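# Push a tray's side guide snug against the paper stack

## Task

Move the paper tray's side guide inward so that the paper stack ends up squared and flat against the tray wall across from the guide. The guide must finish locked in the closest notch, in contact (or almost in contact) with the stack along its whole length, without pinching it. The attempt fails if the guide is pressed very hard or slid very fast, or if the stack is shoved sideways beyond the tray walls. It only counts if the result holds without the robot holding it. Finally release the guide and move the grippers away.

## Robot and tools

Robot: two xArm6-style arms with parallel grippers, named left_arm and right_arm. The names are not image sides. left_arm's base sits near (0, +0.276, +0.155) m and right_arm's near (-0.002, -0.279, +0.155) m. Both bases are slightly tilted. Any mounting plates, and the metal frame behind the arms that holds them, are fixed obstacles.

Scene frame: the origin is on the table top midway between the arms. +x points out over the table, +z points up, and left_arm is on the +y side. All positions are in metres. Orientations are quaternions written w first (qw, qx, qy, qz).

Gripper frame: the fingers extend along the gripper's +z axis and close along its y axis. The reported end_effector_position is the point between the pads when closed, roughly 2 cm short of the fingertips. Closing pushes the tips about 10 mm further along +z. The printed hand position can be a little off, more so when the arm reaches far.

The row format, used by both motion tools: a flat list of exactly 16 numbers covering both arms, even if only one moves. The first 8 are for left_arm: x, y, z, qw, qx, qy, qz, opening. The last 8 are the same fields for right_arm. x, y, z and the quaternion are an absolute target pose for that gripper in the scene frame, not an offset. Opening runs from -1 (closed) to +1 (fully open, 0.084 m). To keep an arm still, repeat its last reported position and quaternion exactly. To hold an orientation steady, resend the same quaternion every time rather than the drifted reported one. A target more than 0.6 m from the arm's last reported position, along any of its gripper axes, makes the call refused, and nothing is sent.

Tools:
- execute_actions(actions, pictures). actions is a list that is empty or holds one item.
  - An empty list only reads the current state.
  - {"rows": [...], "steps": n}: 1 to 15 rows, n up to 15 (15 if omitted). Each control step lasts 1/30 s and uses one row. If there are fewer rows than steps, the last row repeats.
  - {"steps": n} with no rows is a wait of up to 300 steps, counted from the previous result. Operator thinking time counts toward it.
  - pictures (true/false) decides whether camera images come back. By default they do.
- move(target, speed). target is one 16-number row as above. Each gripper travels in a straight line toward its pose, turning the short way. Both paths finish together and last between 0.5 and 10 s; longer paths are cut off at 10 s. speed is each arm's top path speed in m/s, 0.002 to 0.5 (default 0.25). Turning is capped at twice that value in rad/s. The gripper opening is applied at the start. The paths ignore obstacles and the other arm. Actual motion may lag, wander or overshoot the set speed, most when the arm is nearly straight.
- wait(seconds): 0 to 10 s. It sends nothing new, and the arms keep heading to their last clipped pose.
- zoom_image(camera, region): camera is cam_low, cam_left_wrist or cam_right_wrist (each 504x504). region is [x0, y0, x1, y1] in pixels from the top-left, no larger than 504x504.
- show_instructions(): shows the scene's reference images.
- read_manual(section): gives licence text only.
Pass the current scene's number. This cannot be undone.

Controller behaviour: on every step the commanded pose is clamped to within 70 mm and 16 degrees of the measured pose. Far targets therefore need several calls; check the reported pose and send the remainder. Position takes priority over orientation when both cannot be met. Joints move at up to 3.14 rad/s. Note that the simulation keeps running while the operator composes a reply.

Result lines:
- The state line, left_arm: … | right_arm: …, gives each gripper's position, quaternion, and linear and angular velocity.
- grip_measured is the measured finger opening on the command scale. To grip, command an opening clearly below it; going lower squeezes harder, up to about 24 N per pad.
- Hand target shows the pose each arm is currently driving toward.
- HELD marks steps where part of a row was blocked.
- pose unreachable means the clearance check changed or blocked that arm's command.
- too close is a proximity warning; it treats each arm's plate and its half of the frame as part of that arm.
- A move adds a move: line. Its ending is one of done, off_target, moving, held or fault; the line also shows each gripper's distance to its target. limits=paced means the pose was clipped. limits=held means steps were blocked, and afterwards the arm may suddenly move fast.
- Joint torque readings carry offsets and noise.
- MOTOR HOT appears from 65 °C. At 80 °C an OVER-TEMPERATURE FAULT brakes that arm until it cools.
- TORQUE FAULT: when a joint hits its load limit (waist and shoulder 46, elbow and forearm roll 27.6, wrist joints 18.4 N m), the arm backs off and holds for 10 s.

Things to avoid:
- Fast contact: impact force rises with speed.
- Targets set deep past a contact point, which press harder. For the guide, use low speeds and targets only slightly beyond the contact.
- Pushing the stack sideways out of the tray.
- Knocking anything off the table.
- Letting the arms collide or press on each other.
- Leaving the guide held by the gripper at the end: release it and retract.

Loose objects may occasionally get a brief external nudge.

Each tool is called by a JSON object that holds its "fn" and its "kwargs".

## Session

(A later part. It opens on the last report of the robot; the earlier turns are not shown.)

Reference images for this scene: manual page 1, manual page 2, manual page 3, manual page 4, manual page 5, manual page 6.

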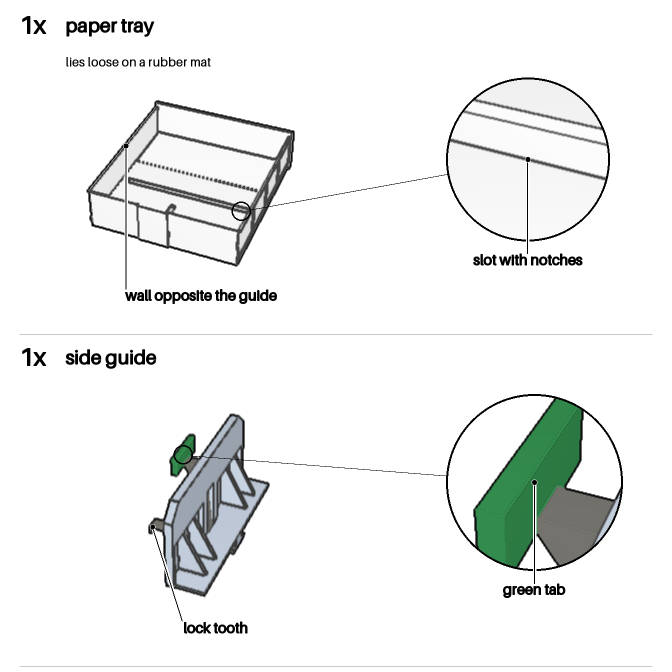

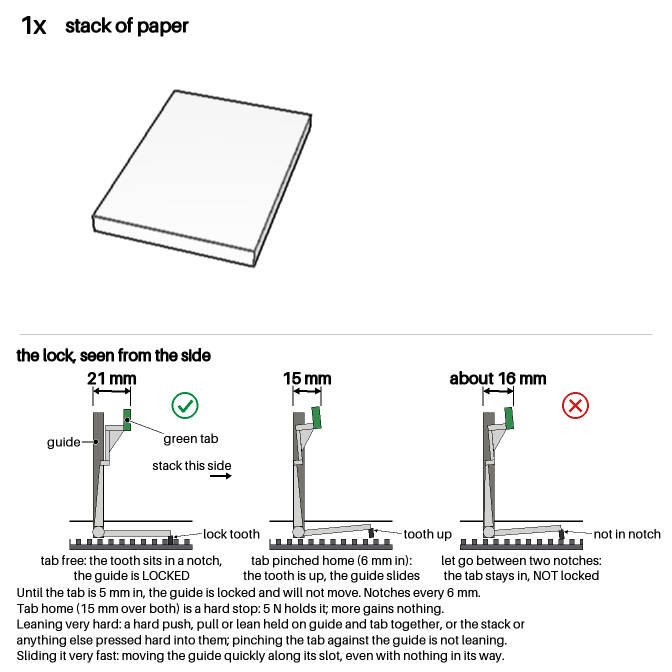

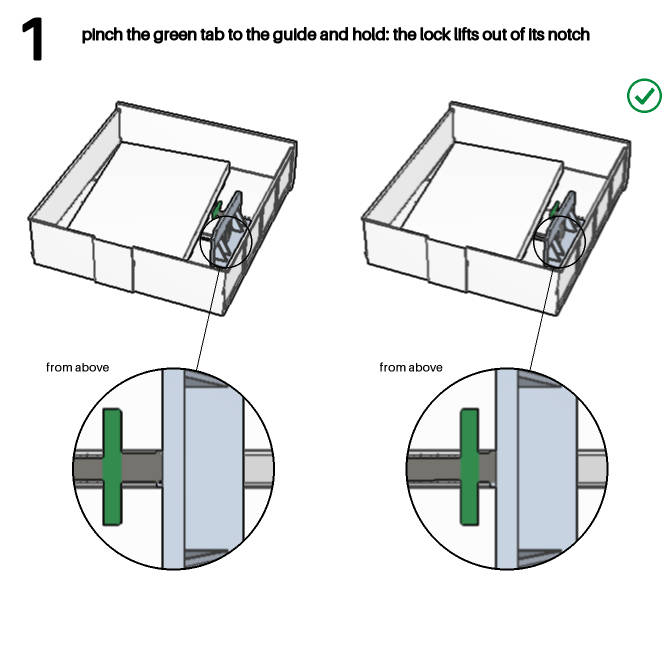

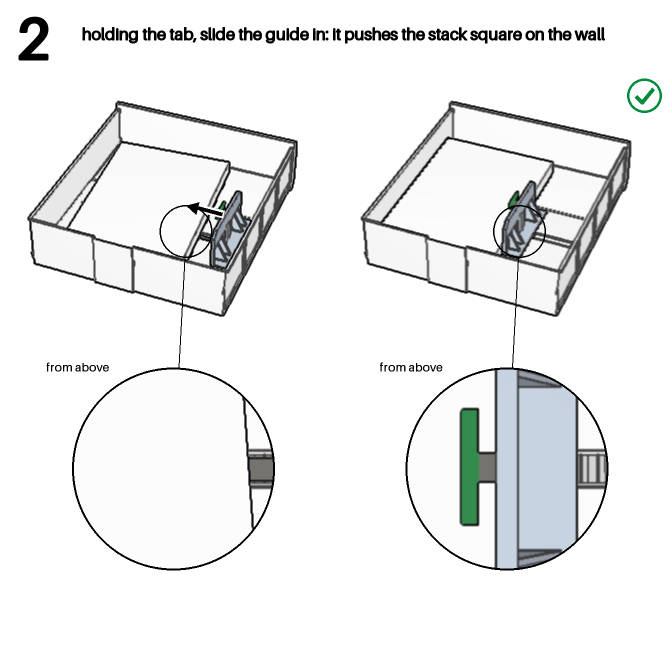

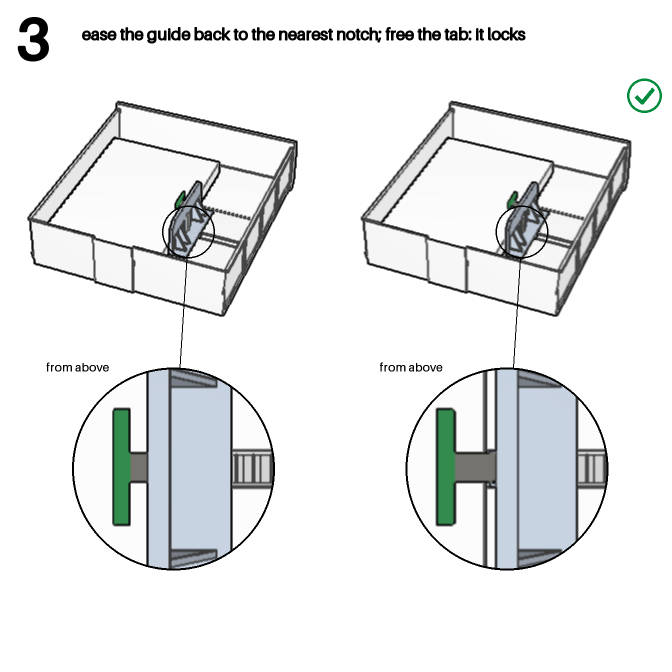

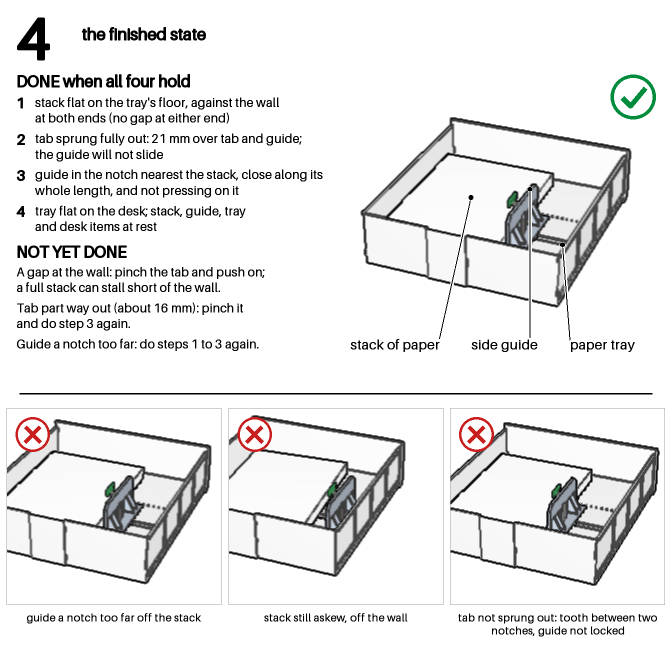

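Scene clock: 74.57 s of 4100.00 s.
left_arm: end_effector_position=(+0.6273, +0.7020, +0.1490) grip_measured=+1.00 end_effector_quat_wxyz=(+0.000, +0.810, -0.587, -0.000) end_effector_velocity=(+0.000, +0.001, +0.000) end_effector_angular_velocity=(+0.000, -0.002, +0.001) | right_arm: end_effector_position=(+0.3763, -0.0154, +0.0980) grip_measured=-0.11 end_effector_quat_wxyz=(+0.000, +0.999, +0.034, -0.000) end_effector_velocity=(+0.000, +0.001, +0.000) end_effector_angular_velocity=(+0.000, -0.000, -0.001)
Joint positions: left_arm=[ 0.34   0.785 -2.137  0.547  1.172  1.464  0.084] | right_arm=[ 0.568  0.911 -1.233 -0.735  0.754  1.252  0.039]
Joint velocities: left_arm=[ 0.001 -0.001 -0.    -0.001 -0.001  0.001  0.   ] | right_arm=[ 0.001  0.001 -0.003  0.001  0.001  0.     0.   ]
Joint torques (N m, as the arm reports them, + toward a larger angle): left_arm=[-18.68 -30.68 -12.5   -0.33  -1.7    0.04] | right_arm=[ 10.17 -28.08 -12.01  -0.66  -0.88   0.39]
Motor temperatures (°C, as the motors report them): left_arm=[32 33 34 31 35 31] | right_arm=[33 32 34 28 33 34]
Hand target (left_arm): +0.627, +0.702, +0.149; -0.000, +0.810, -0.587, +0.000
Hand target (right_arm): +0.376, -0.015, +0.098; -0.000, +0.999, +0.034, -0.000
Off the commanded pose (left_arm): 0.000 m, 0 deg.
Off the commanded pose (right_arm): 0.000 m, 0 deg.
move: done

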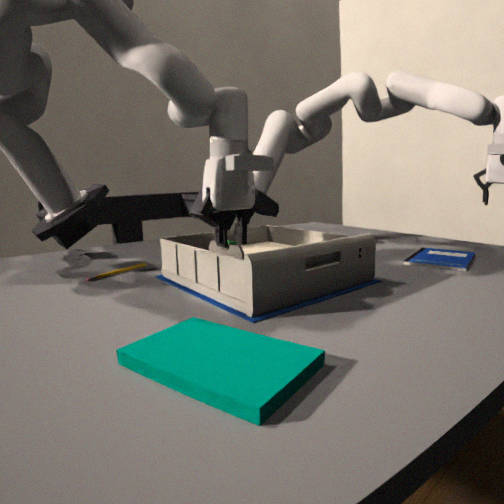

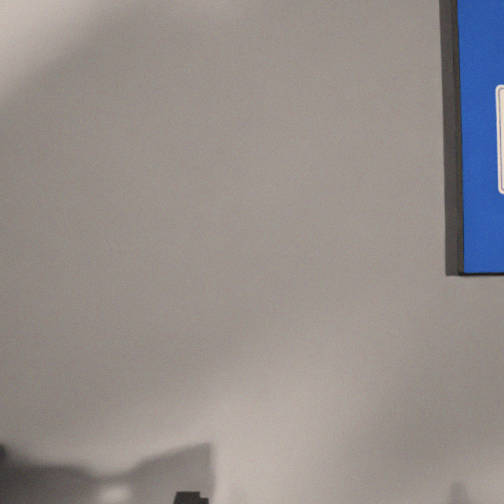

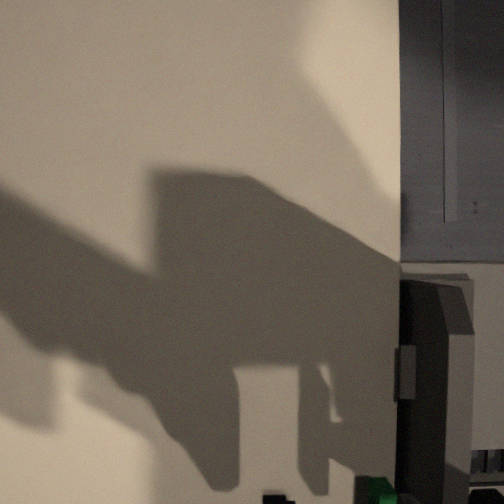

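The tab sprang out and locked. Releasing and clearing.

{"fn": "move", "kwargs": {"target": [0.6273,0.702,0.149,0,0.81,-0.587,0,1,0.3765,-0.0185,0.098,0,0.9994,0.034,0,-0.1], "speed": 0.02}}

{"fn": "move", "kwargs": {"target": [0.6273,0.702,0.149,0,0.81,-0.587,0,1,0.36,-0.0185,0.17,0,0.9994,0.034,0,-0.1], "speed": 0.1}}

{"fn": "move", "kwargs": {"target": [0.6273,0.702,0.149,0,0.81,-0.587,0,1,0.3,0.03,0.36,0,1,0,0,1]}}

Scene clock: 77.90 s of 4100.00 s.
left_arm: end_effector_position=(+0.6273, +0.7020, +0.1490) grip_measured=+1.00 end_effector_quat_wxyz=(+0.000, +0.810, -0.587, -0.000) end_effector_velocity=(-0.001, +0.001, +0.000) end_effector_angular_velocity=(+0.001, +0.001, +0.001) | right_arm: end_effector_position=(+0.3765, -0.0184, +0.0980) grip_measured=-0.11 end_effector_quat_wxyz=(-0.000, +0.999, +0.034, +0.000) end_effector_velocity=(-0.000, -0.002, -0.001) end_effector_angular_velocity=(-0.001, +0.001, +0.001)
Joint positions: left_arm=[ 0.34   0.785 -2.137  0.547  1.172  1.464  0.084] | right_arm=[ 0.563  0.903 -1.224 -0.74   0.751  1.252  0.039]
Joint velocities: left_arm=[ 0.001 -0.001  0.001  0.001  0.001 -0.001 -0.   ] | right_arm=[-0.003 -0.003  0.005 -0.003 -0.001  0.    -0.   ]
Joint torques (N m, as the arm reports them, + toward a larger angle): left_arm=[-18.48 -30.74 -12.47  -0.25  -1.54   0.07] | right_arm=[ 10.57 -28.68 -11.98  -0.51  -0.6    0.21]
Motor temperatures (°C, as the motors report them): left_arm=[32 33 34 31 35 31] | right_arm=[33 32 34 28 33 34]
Hand target (left_arm): +0.627, +0.702, +0.149; -0.000, +0.810, -0.587, +0.000
Hand target (right_arm): +0.377, -0.019, +0.098; +0.000, +0.999, +0.034, +0.000
Off the commanded pose (left_arm): 0.000 m, 0 deg.
Off the commanded pose (right_arm): 0.000 m, 0 deg.
move: done

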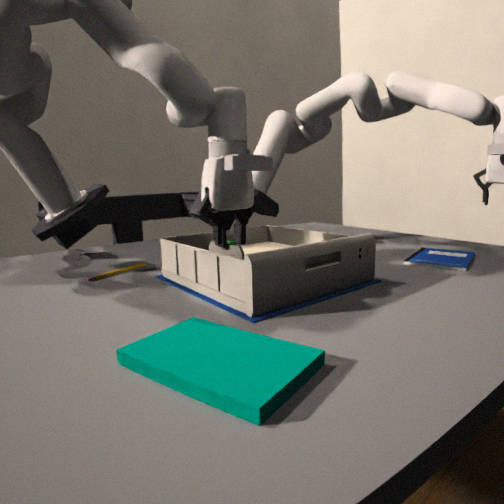

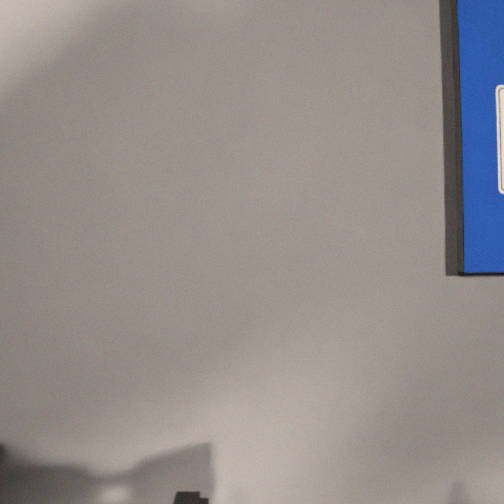

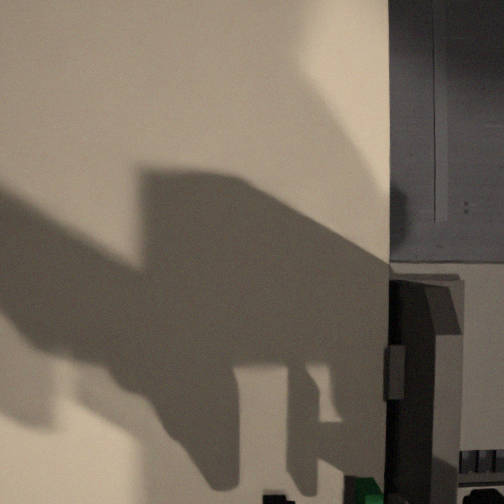

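Scene clock: 79.10 s of 4100.00 s.
left_arm: end_effector_position=(+0.6273, +0.7020, +0.1490) grip_measured=+1.00 end_effector_quat_wxyz=(-0.000, +0.810, -0.587, -0.000) end_effector_velocity=(-0.000, +0.000, +0.000) end_effector_angular_velocity=(+0.000, +0.001, +0.000) | right_arm: end_effector_position=(+0.3598, -0.0187, +0.1696) grip_measured=-0.11 end_effector_quat_wxyz=(+0.000, +0.999, +0.034, -0.000) end_effector_velocity=(-0.000, -0.000, +0.002) end_effector_angular_velocity=(+0.000, +0.000, -0.001)
Joint positions: left_arm=[ 0.34   0.785 -2.137  0.547  1.172  1.464  0.084] | right_arm=[ 0.666  0.743 -1.164 -0.611  0.853  1.205  0.039]
Joint velocities: left_arm=[-0.    -0.001  0.     0.     0.002 -0.     0.   ] | right_arm=[ 0.001 -0.004  0.001  0.003  0.003 -0.001 -0.   ]
Joint torques (N m, as the arm reports them, + toward a larger angle): left_arm=[-18.58 -30.7  -12.54  -0.38  -1.49  -0.03] | right_arm=[  8.8  -26.64 -13.56  -0.65  -0.6    0.34]
Motor temperatures (°C, as the motors report them): left_arm=[32 33 34 31 35 31] | right_arm=[33 32 34 28 33 34]
Hand target (left_arm): +0.627, +0.702, +0.149; -0.000, +0.810, -0.587, +0.000
Hand target (right_arm): +0.360, -0.019, +0.170; -0.000, +0.999, +0.034, -0.000
Off the commanded pose (left_arm): 0.000 m, 0 deg.
Off the commanded pose (right_arm): 0.001 m, 0 deg.
move: done

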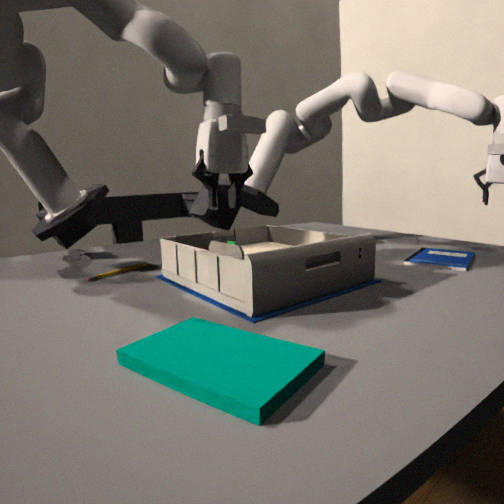

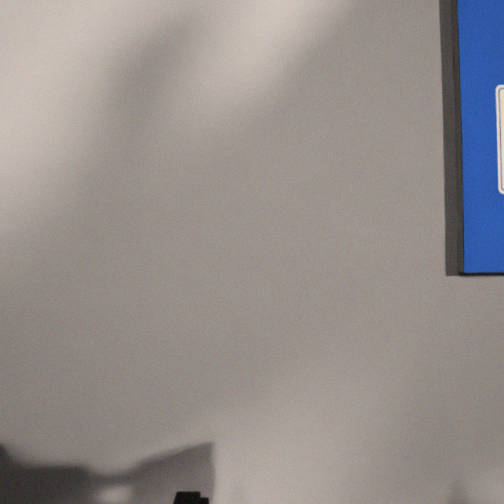

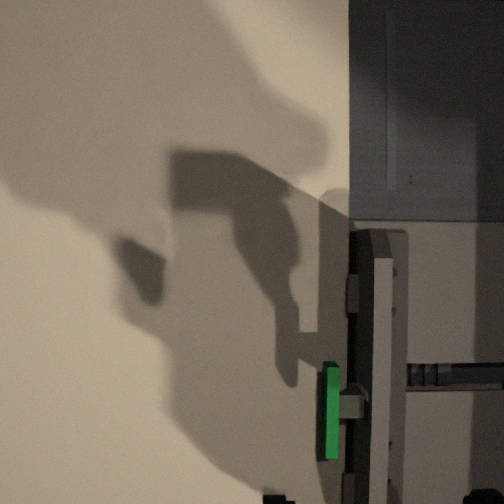

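Scene clock: 80.53 s of 4100.00 s.
left_arm: end_effector_position=(+0.6273, +0.7020, +0.1490) grip_measured=+1.00 end_effector_quat_wxyz=(-0.000, +0.810, -0.587, +0.000) end_effector_velocity=(-0.001, -0.000, -0.002) end_effector_angular_velocity=(-0.000, +0.004, -0.000) | right_arm: end_effector_position=(+0.2994, +0.0296, +0.3595) grip_measured=+1.00 end_effector_quat_wxyz=(+0.000, +1.000, +0.000, -0.000) end_effector_velocity=(-0.000, +0.001, +0.004) end_effector_angular_velocity=(+0.004, -0.003, -0.000)
Joint positions: left_arm=[ 0.34   0.785 -2.137  0.547  1.172  1.464  0.084] | right_arm=[ 0.973  0.601 -1.41  -0.344  1.275  1.252  0.084]
Joint velocities: left_arm=[ 0.001  0.002  0.     0.001  0.002 -0.     0.   ] | right_arm=[ 0.005 -0.    -0.009  0.001  0.006  0.001 -0.   ]
Joint torques (N m, as the arm reports them, + toward a larger angle): left_arm=[-18.7  -30.82 -12.64  -0.39  -1.62  -0.03] | right_arm=[  7.24 -26.31 -16.33  -0.76  -0.75   0.34]
Motor temperatures (°C, as the motors report them): left_arm=[32 33 34 31 35 31] | right_arm=[33 32 34 28 33 34]
Hand target (left_arm): +0.627, +0.702, +0.149; -0.000, +0.810, -0.587, +0.000
Hand target (right_arm): +0.299, +0.030, +0.360; -0.000, +1.000, +0.000, -0.000
Off the commanded pose (left_arm): 0.000 m, 0 deg.
Off the commanded pose (right_arm): 0.001 m, 0 deg.
move: done

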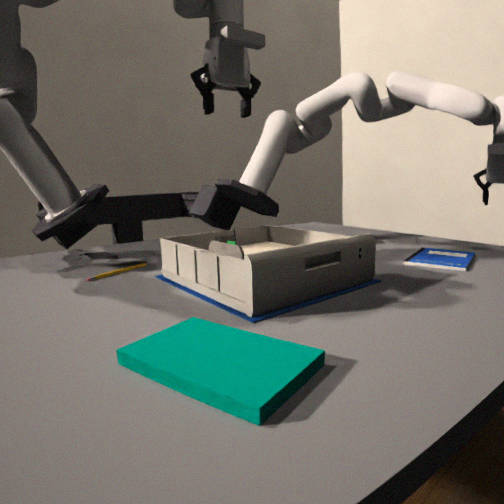

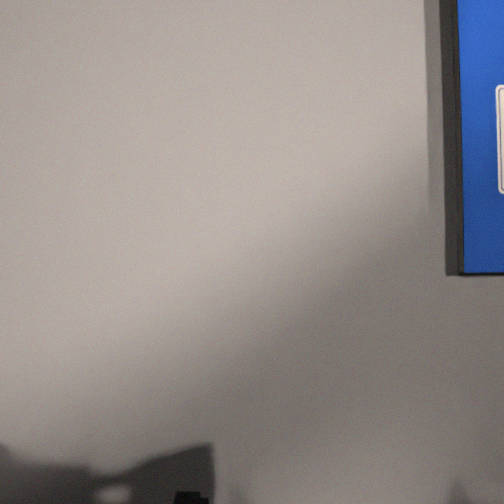

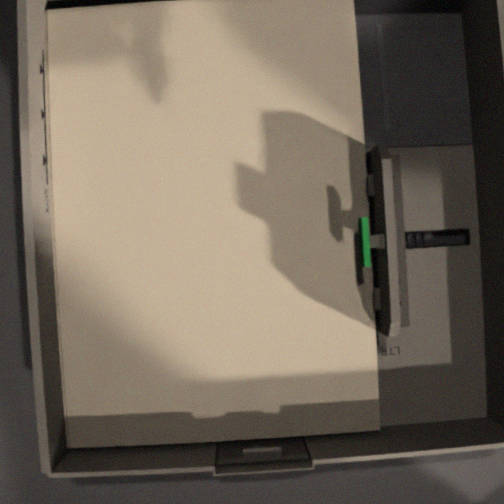

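{"fn": "finished_scene", "kwargs": {"scene": 2}}

The scene is finished: the task was done.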